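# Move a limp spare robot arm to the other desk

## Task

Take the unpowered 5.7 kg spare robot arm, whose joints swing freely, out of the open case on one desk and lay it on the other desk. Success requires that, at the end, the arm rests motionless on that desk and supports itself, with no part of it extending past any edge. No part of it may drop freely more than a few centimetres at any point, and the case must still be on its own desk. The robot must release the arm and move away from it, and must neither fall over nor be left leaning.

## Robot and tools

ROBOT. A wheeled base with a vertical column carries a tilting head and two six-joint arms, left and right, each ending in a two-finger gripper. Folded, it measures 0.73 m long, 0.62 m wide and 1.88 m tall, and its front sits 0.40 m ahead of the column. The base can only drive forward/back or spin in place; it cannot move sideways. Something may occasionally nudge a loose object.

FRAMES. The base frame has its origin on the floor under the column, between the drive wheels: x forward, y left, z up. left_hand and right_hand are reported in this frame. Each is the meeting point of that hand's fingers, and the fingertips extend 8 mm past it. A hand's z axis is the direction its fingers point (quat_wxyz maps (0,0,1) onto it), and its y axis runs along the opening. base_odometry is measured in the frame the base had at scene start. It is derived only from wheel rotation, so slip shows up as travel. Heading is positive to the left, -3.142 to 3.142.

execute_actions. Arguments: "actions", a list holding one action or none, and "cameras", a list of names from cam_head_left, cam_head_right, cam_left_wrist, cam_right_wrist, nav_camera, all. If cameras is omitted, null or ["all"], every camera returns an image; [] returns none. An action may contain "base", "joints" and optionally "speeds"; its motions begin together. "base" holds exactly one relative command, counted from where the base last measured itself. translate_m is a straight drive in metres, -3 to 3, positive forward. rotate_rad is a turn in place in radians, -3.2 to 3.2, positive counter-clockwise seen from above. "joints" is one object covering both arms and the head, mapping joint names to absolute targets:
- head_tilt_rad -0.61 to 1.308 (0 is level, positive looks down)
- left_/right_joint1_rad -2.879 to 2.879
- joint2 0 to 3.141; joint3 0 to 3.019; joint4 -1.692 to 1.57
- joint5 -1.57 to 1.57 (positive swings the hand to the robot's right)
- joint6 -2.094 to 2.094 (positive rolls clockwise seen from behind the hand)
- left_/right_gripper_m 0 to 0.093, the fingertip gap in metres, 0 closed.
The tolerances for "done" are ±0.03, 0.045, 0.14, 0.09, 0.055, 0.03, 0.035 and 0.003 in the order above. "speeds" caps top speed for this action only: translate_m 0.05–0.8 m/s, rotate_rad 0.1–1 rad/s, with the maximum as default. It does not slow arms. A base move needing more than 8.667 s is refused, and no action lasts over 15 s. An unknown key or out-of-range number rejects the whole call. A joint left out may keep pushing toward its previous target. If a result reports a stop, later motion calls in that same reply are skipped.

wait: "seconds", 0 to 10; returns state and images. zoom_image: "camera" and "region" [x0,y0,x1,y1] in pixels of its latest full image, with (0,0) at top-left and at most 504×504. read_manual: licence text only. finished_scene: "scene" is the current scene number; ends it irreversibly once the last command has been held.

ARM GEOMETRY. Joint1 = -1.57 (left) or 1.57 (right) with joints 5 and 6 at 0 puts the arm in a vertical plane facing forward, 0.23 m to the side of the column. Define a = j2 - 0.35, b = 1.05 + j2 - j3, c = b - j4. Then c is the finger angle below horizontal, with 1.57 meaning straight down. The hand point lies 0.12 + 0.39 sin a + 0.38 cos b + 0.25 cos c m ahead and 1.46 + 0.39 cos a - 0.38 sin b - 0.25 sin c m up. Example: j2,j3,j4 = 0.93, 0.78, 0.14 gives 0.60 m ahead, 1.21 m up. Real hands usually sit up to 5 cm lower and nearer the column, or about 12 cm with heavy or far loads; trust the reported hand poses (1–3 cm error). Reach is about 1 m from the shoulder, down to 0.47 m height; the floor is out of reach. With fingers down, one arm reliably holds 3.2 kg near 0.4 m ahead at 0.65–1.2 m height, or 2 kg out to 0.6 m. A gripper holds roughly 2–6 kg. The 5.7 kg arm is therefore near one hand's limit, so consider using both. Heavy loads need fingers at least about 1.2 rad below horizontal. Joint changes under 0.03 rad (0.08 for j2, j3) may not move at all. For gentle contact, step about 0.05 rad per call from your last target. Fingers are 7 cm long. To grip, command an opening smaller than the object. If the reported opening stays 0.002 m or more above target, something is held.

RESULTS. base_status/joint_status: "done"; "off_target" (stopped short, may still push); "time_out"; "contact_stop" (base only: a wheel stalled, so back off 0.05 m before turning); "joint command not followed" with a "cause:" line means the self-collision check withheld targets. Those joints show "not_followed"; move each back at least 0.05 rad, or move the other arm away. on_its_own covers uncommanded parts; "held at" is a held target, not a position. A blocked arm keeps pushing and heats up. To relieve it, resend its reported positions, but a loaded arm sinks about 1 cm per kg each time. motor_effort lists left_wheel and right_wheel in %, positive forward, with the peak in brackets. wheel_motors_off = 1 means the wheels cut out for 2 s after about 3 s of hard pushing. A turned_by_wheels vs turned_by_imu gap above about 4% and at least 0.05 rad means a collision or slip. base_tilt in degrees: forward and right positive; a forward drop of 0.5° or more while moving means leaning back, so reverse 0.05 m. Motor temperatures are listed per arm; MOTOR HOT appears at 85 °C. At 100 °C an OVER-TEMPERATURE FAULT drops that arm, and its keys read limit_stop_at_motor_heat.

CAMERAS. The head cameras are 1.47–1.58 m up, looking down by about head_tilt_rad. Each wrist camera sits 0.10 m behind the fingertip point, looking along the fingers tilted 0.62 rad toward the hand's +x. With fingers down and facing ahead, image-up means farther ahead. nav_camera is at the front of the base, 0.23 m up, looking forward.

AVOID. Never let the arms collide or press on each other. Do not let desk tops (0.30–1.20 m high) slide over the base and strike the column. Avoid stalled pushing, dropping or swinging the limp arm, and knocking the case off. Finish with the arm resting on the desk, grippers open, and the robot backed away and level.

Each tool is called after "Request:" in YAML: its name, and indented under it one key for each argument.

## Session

Request:
execute_actions:
  actions:
    - {"joints":{"head_tilt_rad":0.6}}

Scene clock: 0.73 s.
Motor temperatures (°C, as the motors report them): left_arm=[23 24 24 21 24 21] | right_arm=[22 24 22 23 27 26]
base_odometry: x=+0.000 y=+0.000 heading=+0.000 (m, m, rad; odometry frame)
turned_by_wheels: +0.000 (rad since the last result)
turned_by_imu: +0.000 (rad since the last result)
base_tilt: forward=+0.1 right=-0.3 (deg)
base_status: not commanded
joint_positions: head_tilt_rad=+0.618 left_joint1_rad=-1.585 left_joint2_rad=+0.890 left_joint3_rad=+0.393 left_joint4_rad=-0.912 left_joint5_rad=+0.000 left_joint6_rad=-0.078 left_gripper_m=+0.094 right_joint1_rad=+1.581 right_joint2_rad=+0.888 right_joint3_rad=+0.390 right_joint4_rad=-0.941 right_joint5_rad=-0.010 right_joint6_rad=-0.055 right_gripper_m=+0.094
joint_status: all done
wheel_motors_off: 0
motor_effort: left_wheel=+1(1) right_wheel=+1(1) (%)
left_hand: x=+0.1427 y=+0.2216 z=+1.2483 quat_wxyz=(+0.428, +0.029, -0.903, -0.013) (m; base frame)
right_hand: x=+0.1372 y=-0.2216 z=+1.2544 quat_wxyz=(+0.442, +0.027, -0.897, -0.019) (m; base frame)
pictures: cam_head_left, cam_head_right, cam_left_wrist, cam_right_wrist, nav_camera
Images, in order (width x height): cam_head_left 504x504, cam_head_right 504x504, cam_left_wrist 616x616, cam_right_wrist 616x616, nav_camera 504x504.

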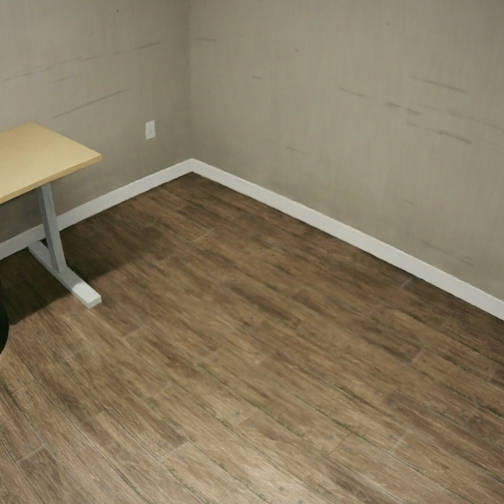

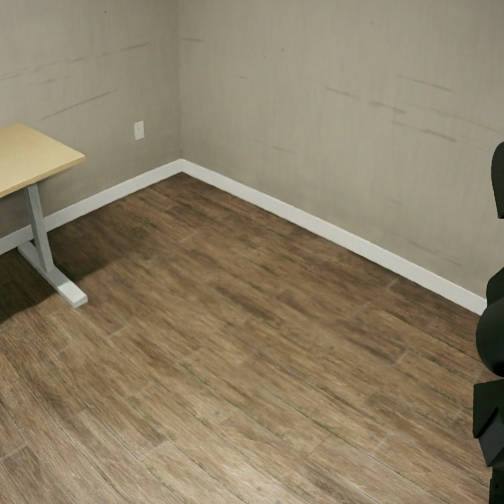

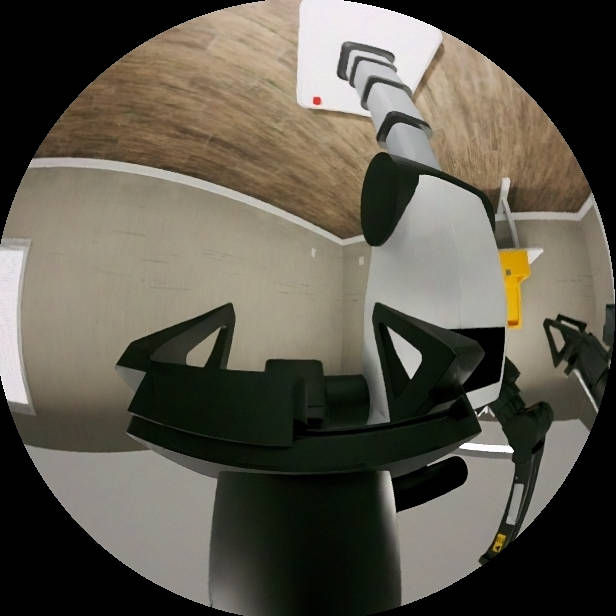

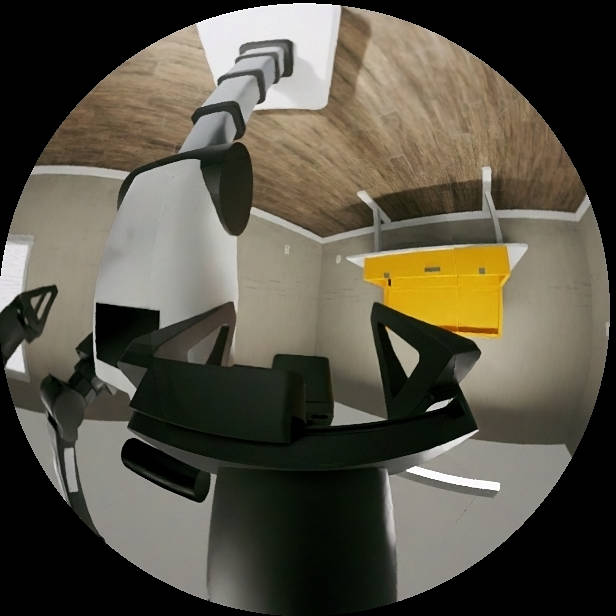

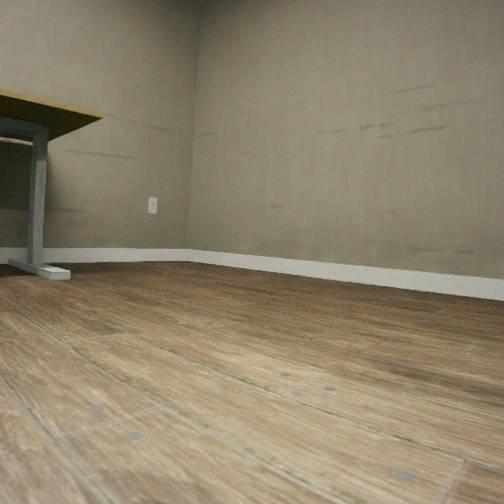

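Request:
execute_actions:
  actions:
    - {"base":{"rotate_rad":-2.35},"joints":{"head_tilt_rad":0.75,"left_joint2_rad":0.98,"left_joint3_rad":0.8,"left_joint4_rad":-0.35,"right_joint2_rad":0.98,"right_joint3_rad":0.8,"right_joint4_rad":-0.35,"left_joint6_rad":1.57,"right_joint6_rad":-1.57}}
  cameras: ["cam_head_left","cam_head_right","nav_camera"]

Scene clock: 6.67 s.
Motor temperatures (°C, as the motors report them): left_arm=[23 24 24 21 24 21] | right_arm=[22 24 22 23 26 26]
base_odometry: x=+0.000 y=+0.000 heading=-2.349 (m, m, rad; odometry frame)
turned_by_wheels: -2.349 (rad since the last result)
turned_by_imu: -2.375 (rad since the last result)
base_tilt: forward=+0.0 right=-0.3 (deg)
base_status: done
joint_positions: head_tilt_rad=+0.752 left_joint1_rad=-1.585 left_joint2_rad=+0.982 left_joint3_rad=+0.800 left_joint4_rad=-0.358 left_joint5_rad=+0.000 left_joint6_rad=+1.559 left_gripper_m=+0.094 right_joint1_rad=+1.581 right_joint2_rad=+0.976 right_joint3_rad=+0.800 right_joint4_rad=-0.356 right_joint5_rad=-0.010 right_joint6_rad=-1.563 right_gripper_m=+0.094
joint_status: all done
wheel_motors_off: 0
motor_effort: left_wheel=+3(35) right_wheel=-4(42) (%)
left_hand: x=+0.4760 y=+0.2181 z=+1.1600 quat_wxyz=(+0.002, -0.705, -0.709, +0.010) (m; base frame)
right_hand: x=+0.4787 y=-0.2190 z=+1.1622 quat_wxyz=(-0.004, +0.706, -0.708, -0.010) (m; base frame)
pictures: cam_head_left, cam_head_right, nav_camera
Images, in order (width x height): cam_head_left 504x504, cam_head_right 504x504, nav_camera 504x504.

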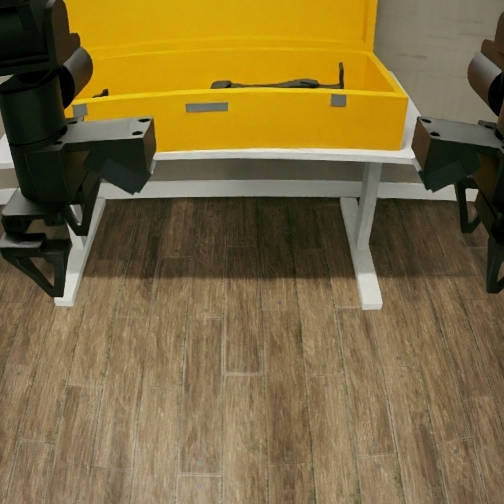

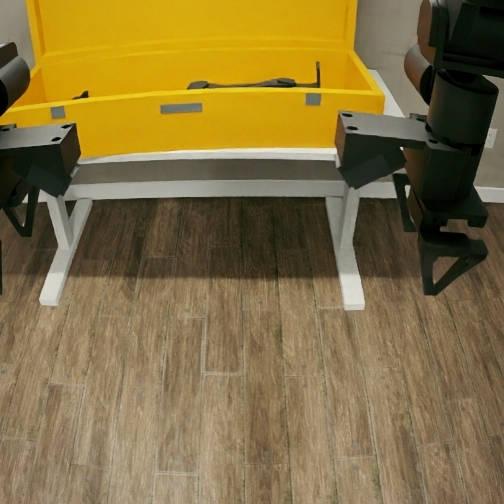

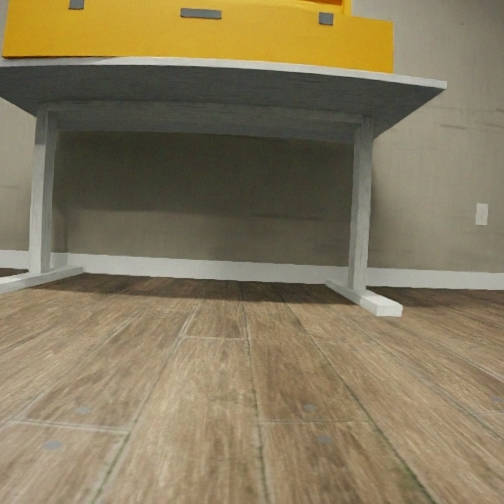

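Request:
execute_actions:
  actions:
    - {"base":{"rotate_rad":0.15}}
  cameras: []

Request:
execute_actions:
  actions:
    - {"base":{"translate_m":0.65}}
  cameras: []

Request:
execute_actions:
  actions:
    - {"base":{"rotate_rad":-0.15},"joints":{"head_tilt_rad":1.0}}

Scene clock: 10.83 s.
Motor temperatures (°C, as the motors report them): left_arm=[23 24 24 21 24 21] | right_arm=[22 24 22 23 26 26]
base_odometry: x=+0.000 y=+0.000 heading=-2.200 (m, m, rad; odometry frame)
turned_by_wheels: +0.149 (rad since the last result)
turned_by_imu: +0.153 (rad since the last result)
base_tilt: forward=+0.0 right=-0.2 (deg)
base_status: done
joint_positions: head_tilt_rad=+0.752 left_joint1_rad=-1.585 left_joint2_rad=+0.982 left_joint3_rad=+0.800 left_joint4_rad=-0.358 left_joint5_rad=+0.000 left_joint6_rad=+1.559 left_gripper_m=+0.094 right_joint1_rad=+1.581 right_joint2_rad=+0.976 right_joint3_rad=+0.799 right_joint4_rad=-0.356 right_joint5_rad=-0.010 right_joint6_rad=-1.563 right_gripper_m=+0.094
joint_status: not commanded
wheel_motors_off: 0
motor_effort: left_wheel=-4(20) right_wheel=+5(26) (%)
left_hand: x=+0.4760 y=+0.2181 z=+1.1600 quat_wxyz=(+0.002, -0.705, -0.709, +0.010) (m; base frame)
right_hand: x=+0.4778 y=-0.2190 z=+1.1620 quat_wxyz=(-0.003, +0.706, -0.708, -0.010) (m; base frame)
pictures: none
No camera images: the call's "cameras" was empty. Leave "cameras" out to get every camera's image.

Scene clock: 13.50 s.
Motor temperatures (°C, as the motors report them): left_arm=[23 24 24 21 24 21] | right_arm=[22 24 22 23 26 26]
base_odometry: x=-0.383 y=-0.525 heading=-2.201 (m, m, rad; odometry frame)
turned_by_wheels: -0.001 (rad since the last result)
turned_by_imu: +0.001 (rad since the last result)
base_tilt: forward=+0.1 right=-0.3 (deg)
base_status: done
joint_positions: head_tilt_rad=+0.753 left_joint1_rad=-1.585 left_joint2_rad=+0.982 left_joint3_rad=+0.798 left_joint4_rad=-0.358 left_joint5_rad=+0.000 left_joint6_rad=+1.559 left_gripper_m=+0.094 right_joint1_rad=+1.581 right_joint2_rad=+0.977 right_joint3_rad=+0.797 right_joint4_rad=-0.356 right_joint5_rad=-0.010 right_joint6_rad=-1.563 right_gripper_m=+0.094
joint_status: not commanded
wheel_motors_off: 0
motor_effort: left_wheel=+0(41) right_wheel=+1(69) (%)
left_hand: x=+0.4748 y=+0.2181 z=+1.1598 quat_wxyz=(+0.003, -0.705, -0.709, +0.011) (m; base frame)
right_hand: x=+0.4766 y=-0.2190 z=+1.1615 quat_wxyz=(-0.002, +0.706, -0.708, -0.011) (m; base frame)
pictures: none
No camera images: the call's "cameras" was empty. Leave "cameras" out to get every camera's image.

Scene clock: 14.70 s.
Motor temperatures (°C, as the motors report them): left_arm=[23 25 24 21 24 21] | right_arm=[22 24 23 23 26 26]
base_odometry: x=-0.383 y=-0.526 heading=-2.349 (m, m, rad; odometry frame)
turned_by_wheels: -0.149 (rad since the last result)
turned_by_imu: -0.149 (rad since the last result)
base_tilt: forward=+0.1 right=-0.3 (deg)
base_status: done
joint_positions: head_tilt_rad=+1.000 left_joint1_rad=-1.585 left_joint2_rad=+0.982 left_joint3_rad=+0.798 left_joint4_rad=-0.358 left_joint5_rad=+0.000 left_joint6_rad=+1.559 left_gripper_m=+0.094 right_joint1_rad=+1.581 right_joint2_rad=+0.977 right_joint3_rad=+0.797 right_joint4_rad=-0.356 right_joint5_rad=-0.010 right_joint6_rad=-1.563 right_gripper_m=+0.094
joint_status: all done
wheel_motors_off: 0
motor_effort: left_wheel=+1(26) right_wheel=+0(51) (%)
left_hand: x=+0.4748 y=+0.2181 z=+1.1598 quat_wxyz=(+0.003, -0.705, -0.709, +0.011) (m; base frame)
right_hand: x=+0.4766 y=-0.2190 z=+1.1615 quat_wxyz=(-0.002, +0.706, -0.708, -0.011) (m; base frame)
pictures: cam_head_left, cam_head_right, cam_left_wrist, cam_right_wrist, nav_camera
Images, in order (width x height): cam_head_left 504x504, cam_head_right 504x504, cam_left_wrist 616x616, cam_right_wrist 616x616, nav_camera 504x504.

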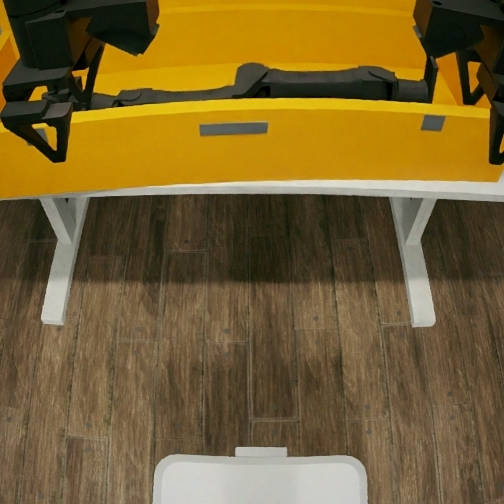

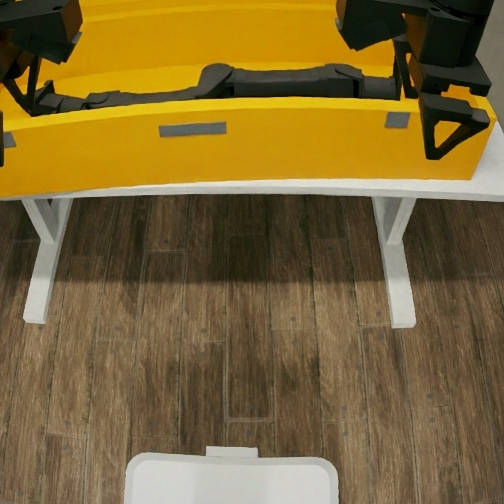

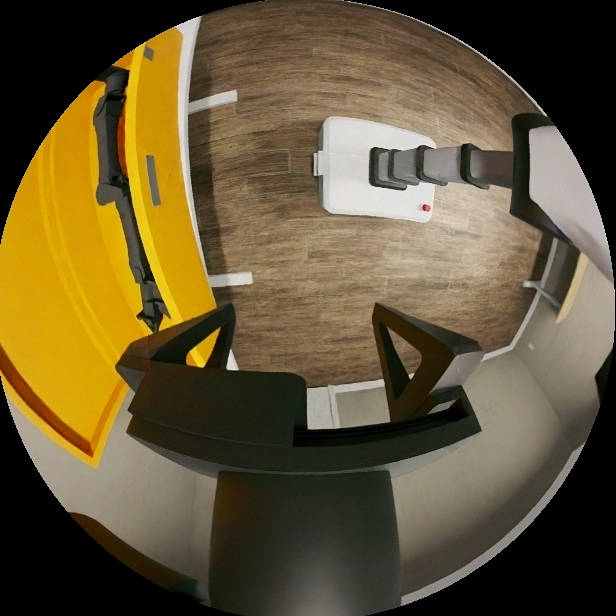

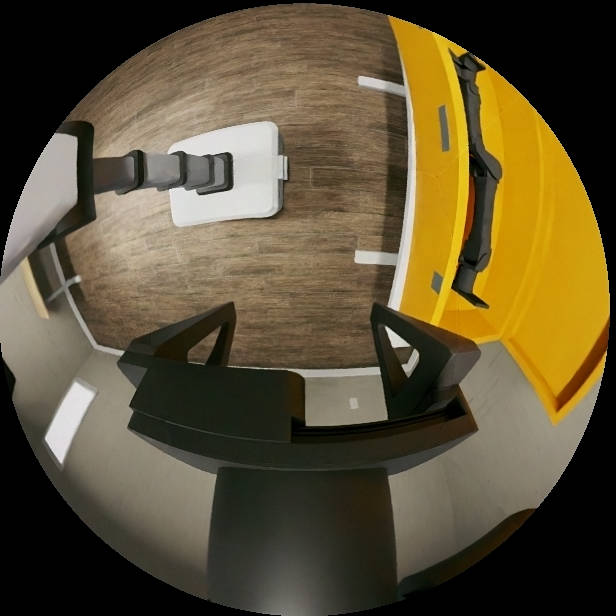

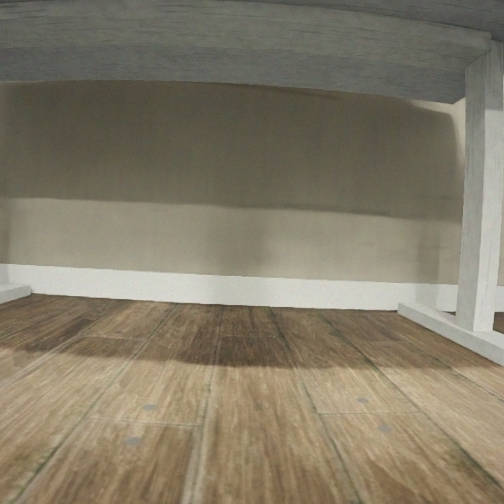

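Request:
execute_actions:
  actions:
    - {"base":{"translate_m":0.47},"speeds":{"translate_m":0.25},"joints":{"head_tilt_rad":1.2,"left_joint1_rad":-1.70,"right_joint1_rad":1.70}}
  cameras: []

Request:
execute_actions:
  actions:
    - {"joints":{"left_joint2_rad":1.6,"left_joint3_rad":0.98,"left_joint4_rad":0.1,"right_joint2_rad":1.6,"right_joint3_rad":0.98,"right_joint4_rad":0.1}}
  cameras: ["cam_left_wrist","cam_right_wrist","cam_head_left"]

Scene clock: 21.50 s.
Motor temperatures (°C, as the motors report them): left_arm=[23 25 24 21 24 21] | right_arm=[22 24 23 23 26 26]
base_odometry: x=-0.713 y=-0.860 heading=-2.350 (m, m, rad; odometry frame)
turned_by_wheels: -0.001 (rad since the last result)
turned_by_imu: +0.001 (rad since the last result)
base_tilt: forward=+0.1 right=-0.3 (deg)
base_status: done
joint_positions: head_tilt_rad=+1.198 left_joint1_rad=-1.707 left_joint2_rad=+0.982 left_joint3_rad=+0.794 left_joint4_rad=-0.358 left_joint5_rad=+0.000 left_joint6_rad=+1.559 left_gripper_m=+0.094 right_joint1_rad=+1.708 right_joint2_rad=+0.977 right_joint3_rad=+0.794 right_joint4_rad=-0.356 right_joint5_rad=-0.010 right_joint6_rad=-1.563 right_gripper_m=+0.094
joint_status: all done
wheel_motors_off: 0
motor_effort: left_wheel=+0(35) right_wheel=+0(59) (%)
left_hand: x=+0.4707 y=+0.1631 z=+1.1630 quat_wxyz=(-0.033, -0.726, -0.685, +0.049) (m; base frame)
right_hand: x=+0.4724 y=-0.1617 z=+1.1649 quat_wxyz=(-0.040, +0.727, -0.684, -0.051) (m; base frame)
pictures: none
No camera images: the call's "cameras" was empty. Leave "cameras" out to get every camera's image.

Scene clock: 23.03 s.
Motor temperatures (°C, as the motors report them): left_arm=[23 25 24 21 24 21] | right_arm=[22 25 23 23 26 26]
base_odometry: x=-0.713 y=-0.860 heading=-2.350 (m, m, rad; odometry frame)
turned_by_wheels: +0.000 (rad since the last result)
turned_by_imu: +0.000 (rad since the last result)
base_tilt: forward=+0.0 right=-0.3 (deg)
base_status: not commanded
joint_positions: head_tilt_rad=+1.198 left_joint1_rad=-1.707 left_joint2_rad=+1.622 left_joint3_rad=+0.981 left_joint4_rad=+0.086 left_joint5_rad=+0.000 left_joint6_rad=+1.560 left_gripper_m=+0.094 right_joint1_rad=+1.708 right_joint2_rad=+1.601 right_joint3_rad=+0.982 right_joint4_rad=+0.090 right_joint5_rad=-0.010 right_joint6_rad=-1.564 right_gripper_m=+0.094
joint_status: all done
wheel_motors_off: 0
motor_effort: left_wheel=-1(3) right_wheel=+0(3) (%)
left_hand: x=+0.4367 y=+0.1399 z=+0.9480 quat_wxyz=(-0.030, -0.726, -0.685, +0.052) (m; base frame)
right_hand: x=+0.4487 y=-0.1381 z=+0.9548 quat_wxyz=(-0.043, +0.727, -0.683, -0.048) (m; base frame)
pictures: cam_head_left, cam_left_wrist, cam_right_wrist
Images, in order (width x height): cam_head_left 504x504, cam_left_wrist 616x616, cam_right_wrist 616x616.

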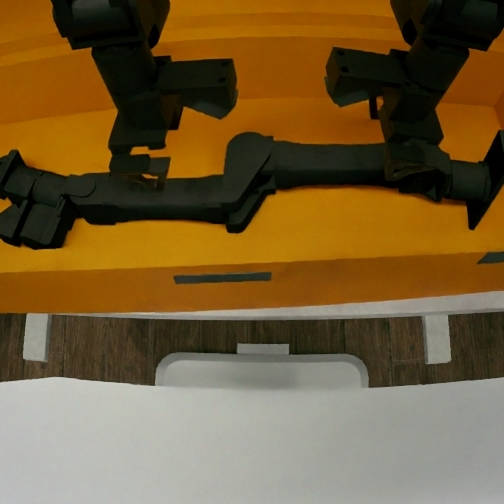

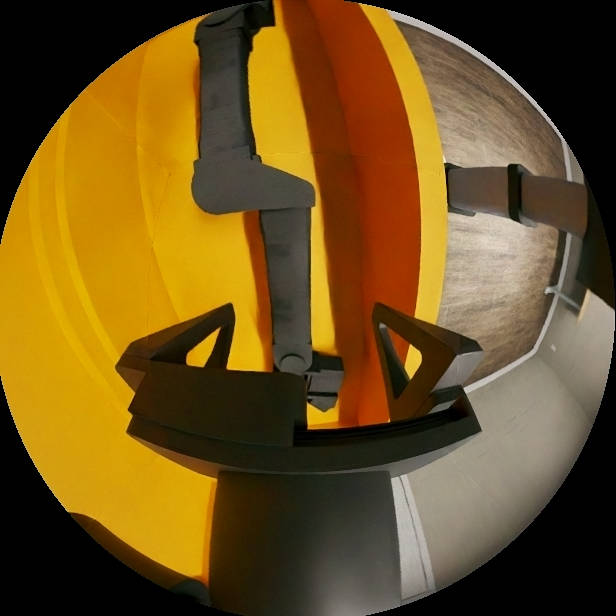

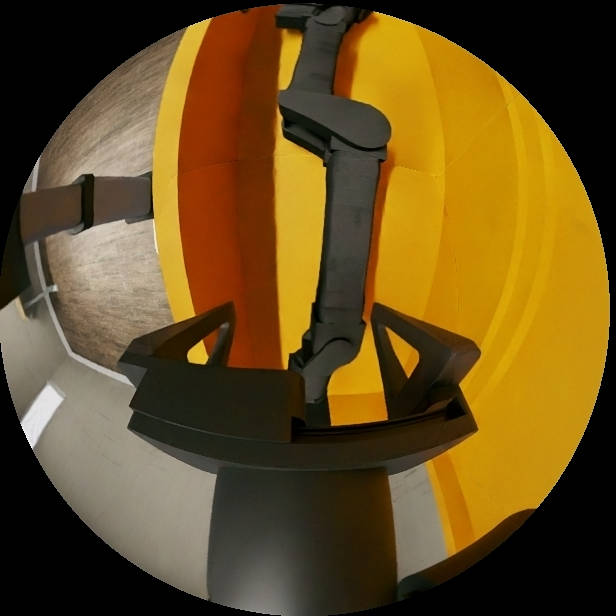

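Request:
execute_actions:
  actions:
    - {"joints":{"left_joint2_rad":1.85,"left_joint3_rad":1.17,"left_joint4_rad":0.17,"right_joint2_rad":1.85,"right_joint3_rad":1.17,"right_joint4_rad":0.25}}
  cameras: ["cam_left_wrist","cam_right_wrist"]

Scene clock: 26.07 s.
Motor temperatures (°C, as the motors report them): left_arm=[23 25 24 21 24 21] | right_arm=[22 25 23 23 26 26]
base_odometry: x=-0.713 y=-0.860 heading=-2.350 (m, m, rad; odometry frame)
turned_by_wheels: +0.000 (rad since the last result)
turned_by_imu: +0.001 (rad since the last result)
base_tilt: forward=+0.1 right=-0.3 (deg)
base_status: not commanded
joint_positions: head_tilt_rad=+1.198 left_joint1_rad=-1.707 left_joint2_rad=+1.852 left_joint3_rad=+1.169 left_joint4_rad=+0.166 left_joint5_rad=+0.000 left_joint6_rad=+1.560 left_gripper_m=+0.094 right_joint1_rad=+1.708 right_joint2_rad=+1.862 right_joint3_rad=+1.169 right_joint4_rad=+0.247 right_joint5_rad=-0.010 right_joint6_rad=-1.564 right_gripper_m=+0.094
joint_status: all done
wheel_motors_off: 0
motor_effort: left_wheel=+0(2) right_wheel=+1(3) (%)
left_hand: x=+0.4460 y=+0.1294 z=+0.8640 quat_wxyz=(-0.044, -0.726, -0.685, +0.039) (m; base frame)
right_hand: x=+0.4589 y=-0.1263 z=+0.8616 quat_wxyz=(-0.073, +0.725, -0.685, -0.020) (m; base frame)
pictures: cam_left_wrist, cam_right_wrist
Images, in order (width x height): cam_left_wrist 616x616, cam_right_wrist 616x616.

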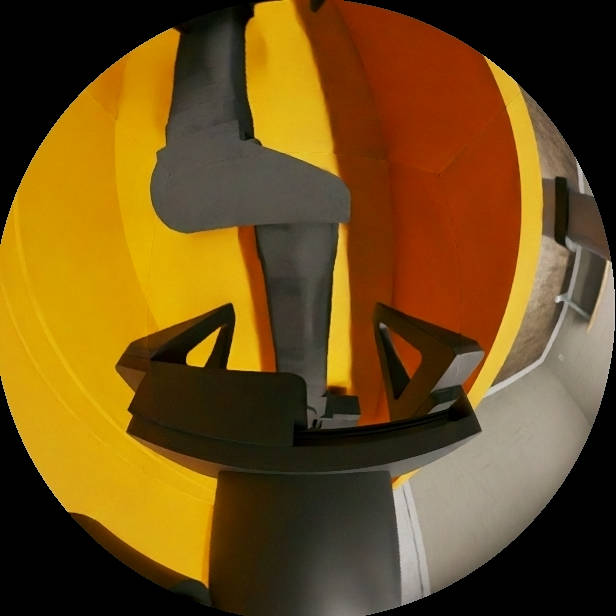

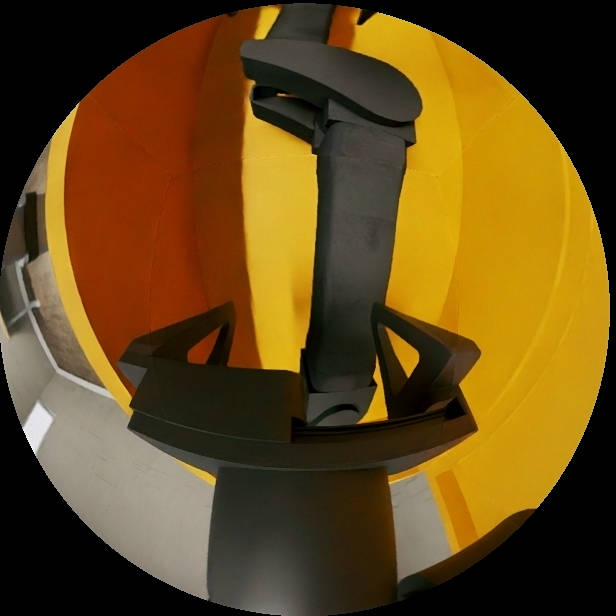

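Request:
execute_actions:
  actions:
    - {"joints":{"right_joint4_rad":0.36,"right_joint3_rad":1.2}}
  cameras: []

Request:
execute_actions:
  actions:
    - {"joints":{"left_joint2_rad":2.0,"left_joint3_rad":1.3,"left_joint4_rad":0.19,"right_joint2_rad":2.0,"right_joint3_rad":1.32}}
  cameras: ["cam_left_wrist","cam_right_wrist"]

Scene clock: 29.27 s.
Motor temperatures (°C, as the motors report them): left_arm=[23 25 24 21 24 21] | right_arm=[22 25 23 23 26 26]
base_odometry: x=-0.713 y=-0.860 heading=-2.350 (m, m, rad; odometry frame)
turned_by_wheels: +0.000 (rad since the last result)
turned_by_imu: +0.001 (rad since the last result)
base_tilt: forward=+0.1 right=-0.3 (deg)
base_status: not commanded
joint_positions: head_tilt_rad=+1.198 left_joint1_rad=-1.707 left_joint2_rad=+1.852 left_joint3_rad=+1.169 left_joint4_rad=+0.166 left_joint5_rad=+0.000 left_joint6_rad=+1.560 left_gripper_m=+0.094 right_joint1_rad=+1.708 right_joint2_rad=+1.855 right_joint3_rad=+1.204 right_joint4_rad=+0.350 right_joint5_rad=-0.010 right_joint6_rad=-1.564 right_gripper_m=+0.094
joint_status: all done
wheel_motors_off: 0
motor_effort: left_wheel=+0(1) right_wheel=+1(1) (%)
left_hand: x=+0.4460 y=+0.1294 z=+0.8640 quat_wxyz=(-0.044, -0.726, -0.685, +0.039) (m; base frame)
right_hand: x=+0.5101 y=-0.1234 z=+0.8676 quat_wxyz=(-0.126, +0.718, -0.684, +0.030) (m; base frame)
pictures: none
No camera images: the call's "cameras" was empty. Leave "cameras" out to get every camera's image.

Scene clock: 30.27 s.
Motor temperatures (°C, as the motors report them): left_arm=[23 25 24 21 24 21] | right_arm=[22 25 22 23 26 26]
base_odometry: x=-0.713 y=-0.860 heading=-2.350 (m, m, rad; odometry frame)
turned_by_wheels: +0.000 (rad since the last result)
turned_by_imu: +0.000 (rad since the last result)
base_tilt: forward=+0.0 right=-0.3 (deg)
base_status: not commanded
joint_positions: head_tilt_rad=+1.198 left_joint1_rad=-1.707 left_joint2_rad=+1.993 left_joint3_rad=+1.299 left_joint4_rad=+0.177 left_joint5_rad=+0.000 left_joint6_rad=+1.561 left_gripper_m=+0.094 right_joint1_rad=+1.708 right_joint2_rad=+2.010 right_joint3_rad=+1.319 right_joint4_rad=+0.351 right_joint5_rad=-0.010 right_joint6_rad=-1.563 right_gripper_m=+0.094
joint_status: all done
wheel_motors_off: 0
motor_effort: left_wheel=+0(4) right_wheel=+1(5) (%)
left_hand: x=+0.4413 y=+0.1233 z=+0.8107 quat_wxyz=(-0.044, -0.726, -0.685, +0.039) (m; base frame)
right_hand: x=+0.4843 y=-0.1184 z=+0.8084 quat_wxyz=(-0.112, +0.720, -0.684, +0.017) (m; base frame)
pictures: cam_left_wrist, cam_right_wrist
Images, in order (width x height): cam_left_wrist 616x616, cam_right_wrist 616x616.

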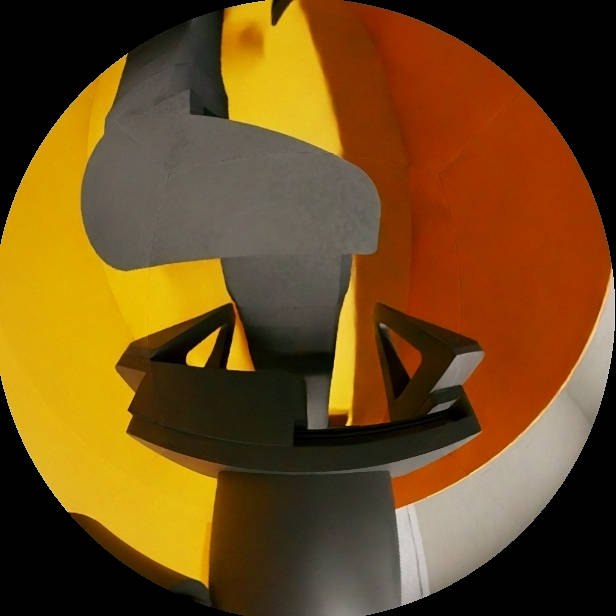

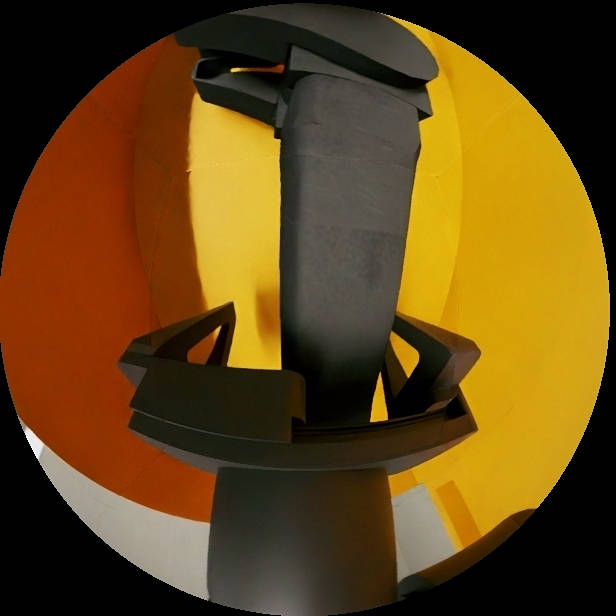

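Both straddle at a good depth. Grip and lift.

Request:
execute_actions:
  actions:
    - {"joints":{"left_gripper_m":0,"right_gripper_m":0}}
  cameras: []

Request:
execute_actions:
  actions: []
  cameras: ["cam_left_wrist","cam_right_wrist"]

Request:
execute_actions:
  actions:
    - {"joints":{"left_joint2_rad":1.45,"left_joint3_rad":0.95,"left_joint4_rad":0.02,"right_joint2_rad":1.45,"right_joint3_rad":0.95,"right_joint4_rad":0.08}}
  cameras: ["cam_head_left","cam_head_right"]

Scene clock: 35.03 s.
Motor temperatures (°C, as the motors report them): left_arm=[23 25 24 21 24 21] | right_arm=[22 25 22 24 26 26]
base_odometry: x=-0.713 y=-0.860 heading=-2.350 (m, m, rad; odometry frame)
turned_by_wheels: +0.000 (rad since the last result)
turned_by_imu: +0.001 (rad since the last result)
base_tilt: forward=+0.0 right=-0.2 (deg)
base_status: not commanded
joint_positions: head_tilt_rad=+1.198 left_joint1_rad=-1.707 left_joint2_rad=+1.992 left_joint3_rad=+1.307 left_joint4_rad=+0.184 left_joint5_rad=+0.000 left_joint6_rad=+1.557 left_gripper_m=+0.054 right_joint1_rad=+1.708 right_joint2_rad=+2.003 right_joint3_rad=+1.335 right_joint4_rad=+0.356 right_joint5_rad=-0.009 right_joint6_rad=-1.559 right_gripper_m=+0.055
joint_status: left_gripper_m off_target (ended at +0.054, target +0.000); right_gripper_m off_target (ended at +0.055, target +0.000)
wheel_motors_off: 0
motor_effort: left_wheel=-2(3) right_wheel=+0(2) (%)
left_hand: x=+0.4480 y=+0.1228 z=+0.8105 quat_wxyz=(-0.050, -0.724, -0.687, +0.035) (m; base frame)
right_hand: x=+0.5004 y=-0.1178 z=+0.8111 quat_wxyz=(-0.122, +0.717, -0.686, +0.026) (m; base frame)
pictures: none
No camera images: the call's "cameras" was empty. Leave "cameras" out to get every camera's image.

Scene clock: 35.03 s.
Motor temperatures (°C, as the motors report them): left_arm=[23 25 24 21 24 21] | right_arm=[22 25 22 24 26 26]
base_odometry: x=-0.713 y=-0.860 heading=-2.350 (m, m, rad; odometry frame)
turned_by_wheels: +0.000 (rad since the last result)
turned_by_imu: +0.001 (rad since the last result)
base_tilt: forward=+0.0 right=-0.2 (deg)
base_status: not commanded
joint_positions: head_tilt_rad=+1.198 left_joint1_rad=-1.707 left_joint2_rad=+1.992 left_joint3_rad=+1.307 left_joint4_rad=+0.184 left_joint5_rad=+0.000 left_joint6_rad=+1.557 left_gripper_m=+0.054 right_joint1_rad=+1.708 right_joint2_rad=+2.003 right_joint3_rad=+1.335 right_joint4_rad=+0.356 right_joint5_rad=-0.009 right_joint6_rad=-1.559 right_gripper_m=+0.055
joint_status: left_gripper_m off_target (ended at +0.054, target +0.000); right_gripper_m off_target (ended at +0.055, target +0.000)
wheel_motors_off: 0
motor_effort: left_wheel=-2(3) right_wheel=+0(2) (%)
left_hand: x=+0.4480 y=+0.1228 z=+0.8105 quat_wxyz=(-0.050, -0.724, -0.687, +0.035) (m; base frame)
right_hand: x=+0.5004 y=-0.1178 z=+0.8111 quat_wxyz=(-0.122, +0.717, -0.686, +0.026) (m; base frame)
pictures: cam_left_wrist, cam_right_wrist
Images, in order (width x height): cam_left_wrist 616x616, cam_right_wrist 616x616.

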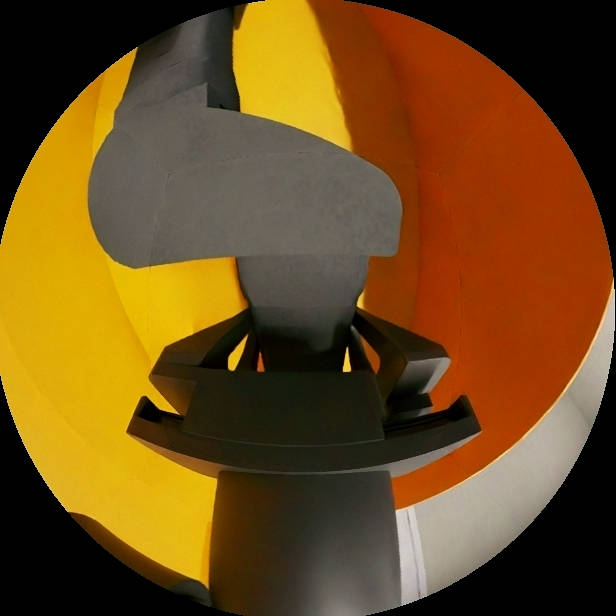

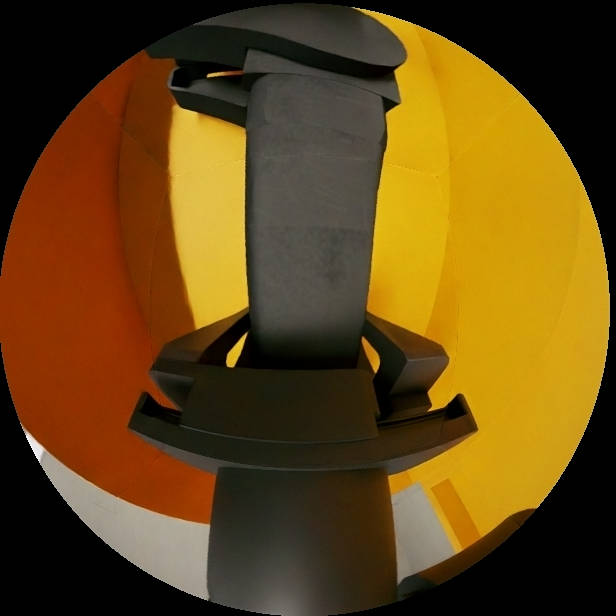

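Scene clock: 36.67 s.
Motor temperatures (°C, as the motors report them): left_arm=[23 26 24 21 24 21] | right_arm=[22 25 22 24 26 26]
base_odometry: x=-0.713 y=-0.860 heading=-2.350 (m, m, rad; odometry frame)
turned_by_wheels: +0.000 (rad since the last result)
turned_by_imu: +0.000 (rad since the last result)
base_tilt: forward=+0.1 right=-0.3 (deg)
base_status: not commanded
joint_positions: head_tilt_rad=+1.198 left_joint1_rad=-1.732 left_joint2_rad=+1.582 left_joint3_rad=+0.976 left_joint4_rad=+0.034 left_joint5_rad=+0.014 left_joint6_rad=+1.573 left_gripper_m=+0.054 right_joint1_rad=+1.738 right_joint2_rad=+1.516 right_joint3_rad=+0.967 right_joint4_rad=+0.084 right_joint5_rad=-0.027 right_joint6_rad=-1.501 right_gripper_m=+0.055
joint_status: all done
wheel_motors_off: 0
motor_effort: left_wheel=-1(5) right_wheel=+1(5) (%)
left_hand: x=+0.4399 y=+0.1236 z=+0.9638 quat_wxyz=(-0.036, -0.735, -0.674, +0.070) (m; base frame)
right_hand: x=+0.4782 y=-0.1184 z=+0.9872 quat_wxyz=(-0.080, +0.708, -0.700, -0.044) (m; base frame)
pictures: cam_head_left, cam_head_right
Images, in order (width x height): cam_head_left 504x504, cam_head_right 504x504.

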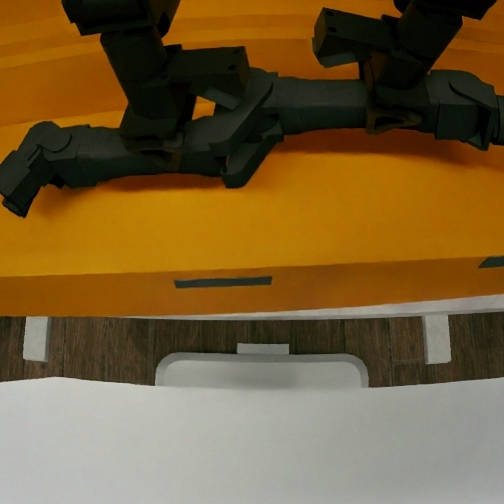

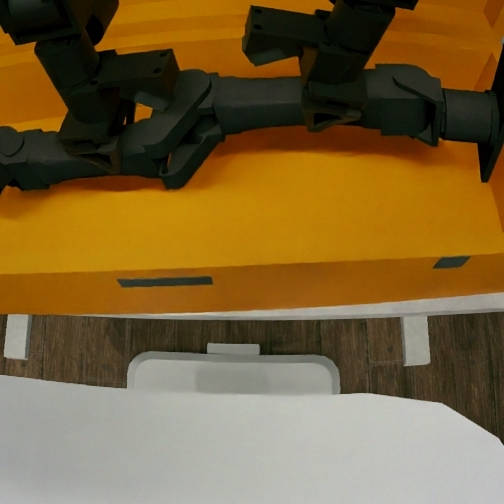

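Request:
execute_actions:
  actions:
    - {"joints":{"left_joint2_rad":0.95,"left_joint3_rad":0.85,"left_joint4_rad":-0.42,"right_joint2_rad":0.98,"right_joint3_rad":0.85,"right_joint4_rad":-0.42}}
  cameras: []

Request:
execute_actions:
  actions:
    - {"joints":{"left_joint2_rad":0.6,"left_joint3_rad":0.85,"left_joint4_rad":-0.72,"right_joint2_rad":0.64,"right_joint3_rad":0.85,"right_joint4_rad":-0.72,"head_tilt_rad":0.7}}
  cameras: ["cam_head_left","cam_head_right","cam_left_wrist"]

Scene clock: 40.97 s.
Motor temperatures (°C, as the motors report them): left_arm=[23 27 24 21 24 21] | right_arm=[22 26 22 24 26 26]
base_odometry: x=-0.713 y=-0.860 heading=-2.350 (m, m, rad; odometry frame)
turned_by_wheels: +0.000 (rad since the last result)
turned_by_imu: +0.001 (rad since the last result)
base_tilt: forward=+0.0 right=-0.3 (deg)
base_status: not commanded
joint_positions: head_tilt_rad=+1.198 left_joint1_rad=-1.778 left_joint2_rad=+1.088 left_joint3_rad=+0.808 left_joint4_rad=-0.404 left_joint5_rad=+0.035 left_joint6_rad=+1.532 left_gripper_m=+0.054 right_joint1_rad=+1.774 right_joint2_rad=+1.058 right_joint3_rad=+0.843 right_joint4_rad=-0.379 right_joint5_rad=-0.049 right_joint6_rad=-1.454 right_gripper_m=+0.055
joint_status: all done
wheel_motors_off: 0
motor_effort: left_wheel=-1(5) right_wheel=+1(5) (%)
left_hand: x=+0.4311 y=+0.1230 z=+1.1363 quat_wxyz=(-0.013, -0.728, -0.673, +0.130) (m; base frame)
right_hand: x=+0.4685 y=-0.1218 z=+1.1485 quat_wxyz=(-0.046, +0.699, -0.706, -0.106) (m; base frame)
pictures: none
No camera images: the call's "cameras" was empty. Leave "cameras" out to get every camera's image.

Scene clock: 43.27 s.
Motor temperatures (°C, as the motors report them): left_arm=[23 27 25 21 26 21] | right_arm=[22 26 23 24 27 27]
base_odometry: x=-0.713 y=-0.860 heading=-2.350 (m, m, rad; odometry frame)
turned_by_wheels: +0.000 (rad since the last result)
turned_by_imu: +0.001 (rad since the last result)
base_tilt: forward=+0.1 right=-0.2 (deg)
base_status: not commanded
joint_positions: head_tilt_rad=+0.717 left_joint1_rad=-1.818 left_joint2_rad=+0.735 left_joint3_rad=+0.769 left_joint4_rad=-0.692 left_joint5_rad=+0.083 left_joint6_rad=+1.527 left_gripper_m=+0.054 right_joint1_rad=+1.798 right_joint2_rad=+0.742 right_joint3_rad=+0.813 right_joint4_rad=-0.664 right_joint5_rad=-0.085 right_joint6_rad=-1.418 right_gripper_m=+0.055
joint_status: right_joint4_rad time_out (moved -0.285 of -0.341); the others done
wheel_motors_off: 0
on_its_own: right_joint4_rad reads -0.664 and still pushes toward -0.720 since a time_out
motor_effort: left_wheel=-1(4) right_wheel=+2(3) (%)
left_hand: x=+0.4317 y=+0.1220 z=+1.2577 quat_wxyz=(-0.049, -0.729, -0.666, +0.152) (m; base frame)
right_hand: x=+0.4627 y=-0.1271 z=+1.2614 quat_wxyz=(-0.062, +0.688, -0.712, -0.129) (m; base frame)
pictures: cam_head_left, cam_head_right, cam_left_wrist
Images, in order (width x height): cam_head_left 504x504, cam_head_right 504x504, cam_left_wrist 616x616.

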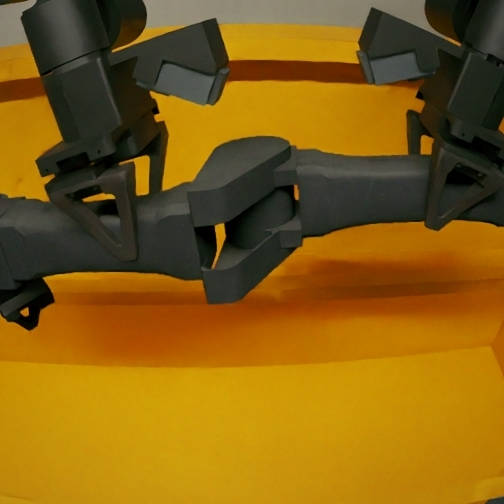

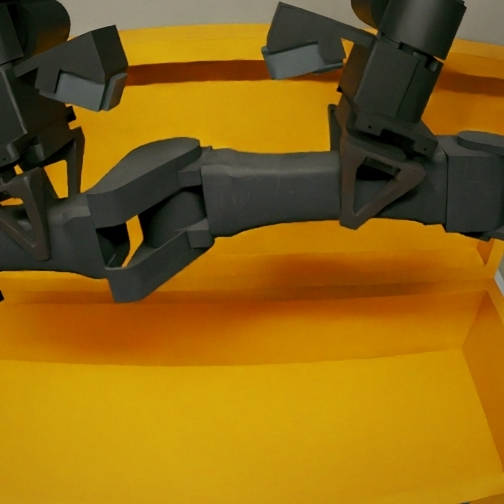

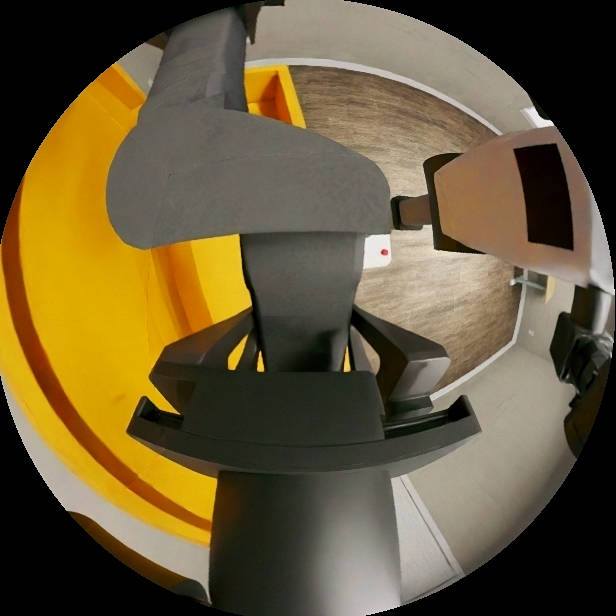

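Same height as before; back out slowly.

Request:
execute_actions:
  actions:
    - {"base":{"translate_m":-0.3},"speeds":{"translate_m":0.07},"joints":{"head_tilt_rad":0.95}}
  cameras: ["cam_head_left","cam_head_right"]

Request:
execute_actions:
  actions:
    - {"base":{"translate_m":-0.5},"speeds":{"translate_m":0.2}}
  cameras: []

Request:
execute_actions:
  actions:
    - {"base":{"rotate_rad":3.1},"speeds":{"rotate_rad":0.45}}
  cameras: ["cam_head_left","cam_head_right","nav_camera"]

Scene clock: 51.57 s.
Motor temperatures (°C, as the motors report them): left_arm=[24 28 27 21 32 21] | right_arm=[22 26 23 24 30 28]
base_odometry: x=-0.502 y=-0.647 heading=-2.349 (m, m, rad; odometry frame)
turned_by_wheels: +0.001 (rad since the last result)
turned_by_imu: +0.003 (rad since the last result)
base_tilt: forward=+0.0 right=-0.3 (deg)
base_status: done
joint_positions: head_tilt_rad=+0.951 left_joint1_rad=-1.817 left_joint2_rad=+0.739 left_joint3_rad=+0.767 left_joint4_rad=-0.692 left_joint5_rad=+0.085 left_joint6_rad=+1.527 left_gripper_m=+0.054 right_joint1_rad=+1.798 right_joint2_rad=+0.745 right_joint3_rad=+0.810 right_joint4_rad=-0.665 right_joint5_rad=-0.085 right_joint6_rad=-1.417 right_gripper_m=+0.055
joint_status: all done
wheel_motors_off: 0
on_its_own: right_joint4_rad reads -0.665 and still pushes toward -0.720 since a time_out
motor_effort: left_wheel=+0(32) right_wheel=-3(39) (%)
left_hand: x=+0.4293 y=+0.1219 z=+1.2561 quat_wxyz=(-0.047, -0.728, -0.666, +0.154) (m; base frame)
right_hand: x=+0.4602 y=-0.1270 z=+1.2598 quat_wxyz=(-0.059, +0.687, -0.712, -0.131) (m; base frame)
pictures: cam_head_left, cam_head_right
Images, in order (width x height): cam_head_left 504x504, cam_head_right 504x504.

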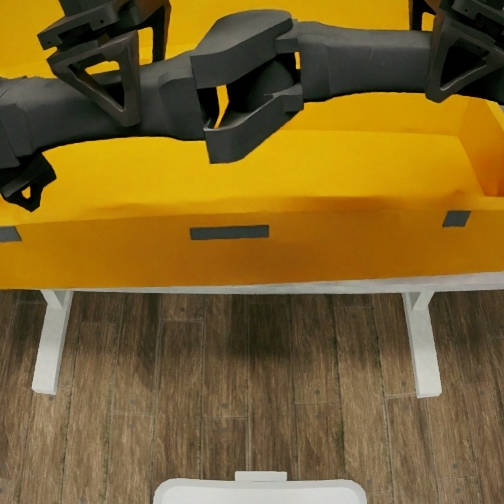

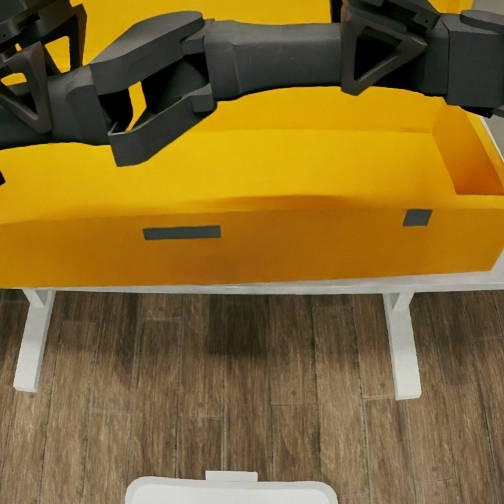

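Scene clock: 55.03 s.
Motor temperatures (°C, as the motors report them): left_arm=[24 28 27 21 34 21] | right_arm=[22 26 24 24 31 28]
base_odometry: x=-0.151 y=-0.290 heading=-2.349 (m, m, rad; odometry frame)
turned_by_wheels: -0.001 (rad since the last result)
turned_by_imu: -0.001 (rad since the last result)
base_tilt: forward=+0.1 right=-0.3 (deg)
base_status: done
joint_positions: head_tilt_rad=+0.951 left_joint1_rad=-1.817 left_joint2_rad=+0.740 left_joint3_rad=+0.762 left_joint4_rad=-0.694 left_joint5_rad=+0.087 left_joint6_rad=+1.526 left_gripper_m=+0.054 right_joint1_rad=+1.799 right_joint2_rad=+0.746 right_joint3_rad=+0.807 right_joint4_rad=-0.667 right_joint5_rad=-0.086 right_joint6_rad=-1.415 right_gripper_m=+0.055
joint_status: not commanded
wheel_motors_off: 0
motor_effort: left_wheel=-1(27) right_wheel=+1(67) (%)
left_hand: x=+0.4265 y=+0.1221 z=+1.2552 quat_wxyz=(-0.045, -0.728, -0.666, +0.157) (m; base frame)
right_hand: x=+0.4578 y=-0.1269 z=+1.2588 quat_wxyz=(-0.057, +0.687, -0.712, -0.134) (m; base frame)
pictures: none
No camera images: the call's "cameras" was empty. Leave "cameras" out to get every camera's image.

Scene clock: 62.93 s.
Motor temperatures (°C, as the motors report them): left_arm=[24 28 29 21 38 22] | right_arm=[22 27 24 24 33 28]
base_odometry: x=-0.151 y=-0.290 heading=+0.750 (m, m, rad; odometry frame)
turned_by_wheels: +3.099 (rad since the last result)
turned_by_imu: +3.137 (rad since the last result)
base_tilt: forward=+0.1 right=-0.3 (deg)
base_status: done
joint_positions: head_tilt_rad=+0.951 left_joint1_rad=-1.815 left_joint2_rad=+0.740 left_joint3_rad=+0.762 left_joint4_rad=-0.694 left_joint5_rad=+0.087 left_joint6_rad=+1.526 left_gripper_m=+0.054 right_joint1_rad=+1.801 right_joint2_rad=+0.746 right_joint3_rad=+0.807 right_joint4_rad=-0.667 right_joint5_rad=-0.085 right_joint6_rad=-1.414 right_gripper_m=+0.055
joint_status: not commanded
wheel_motors_off: 0
motor_effort: left_wheel=-4(32) right_wheel=+5(59) (%)
left_hand: x=+0.4266 y=+0.1225 z=+1.2551 quat_wxyz=(-0.044, -0.728, -0.666, +0.156) (m; base frame)
right_hand: x=+0.4577 y=-0.1263 z=+1.2590 quat_wxyz=(-0.057, +0.687, -0.712, -0.134) (m; base frame)
pictures: cam_head_left, cam_head_right, nav_camera
Images, in order (width x height): cam_head_left 504x504, cam_head_right 504x504, nav_camera 504x504.

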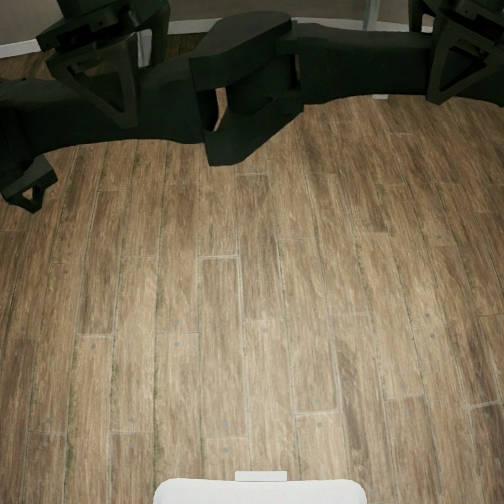

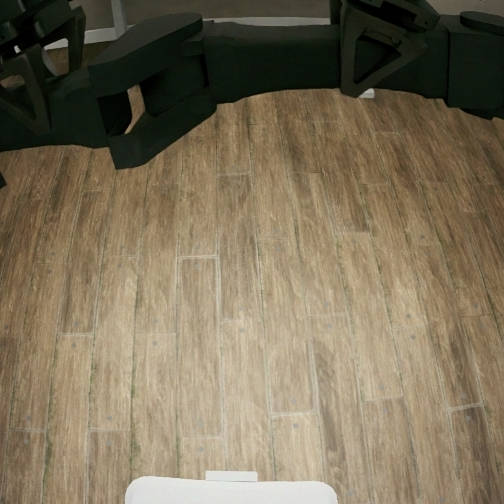

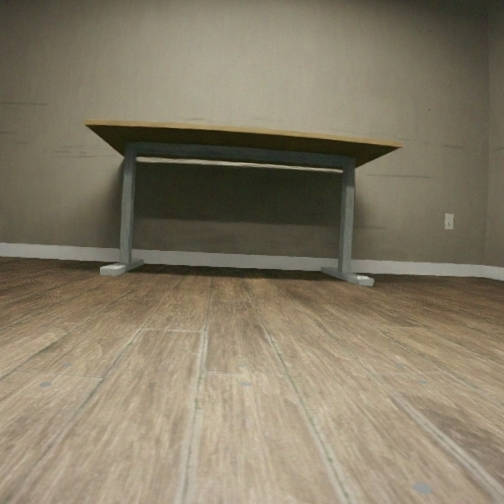

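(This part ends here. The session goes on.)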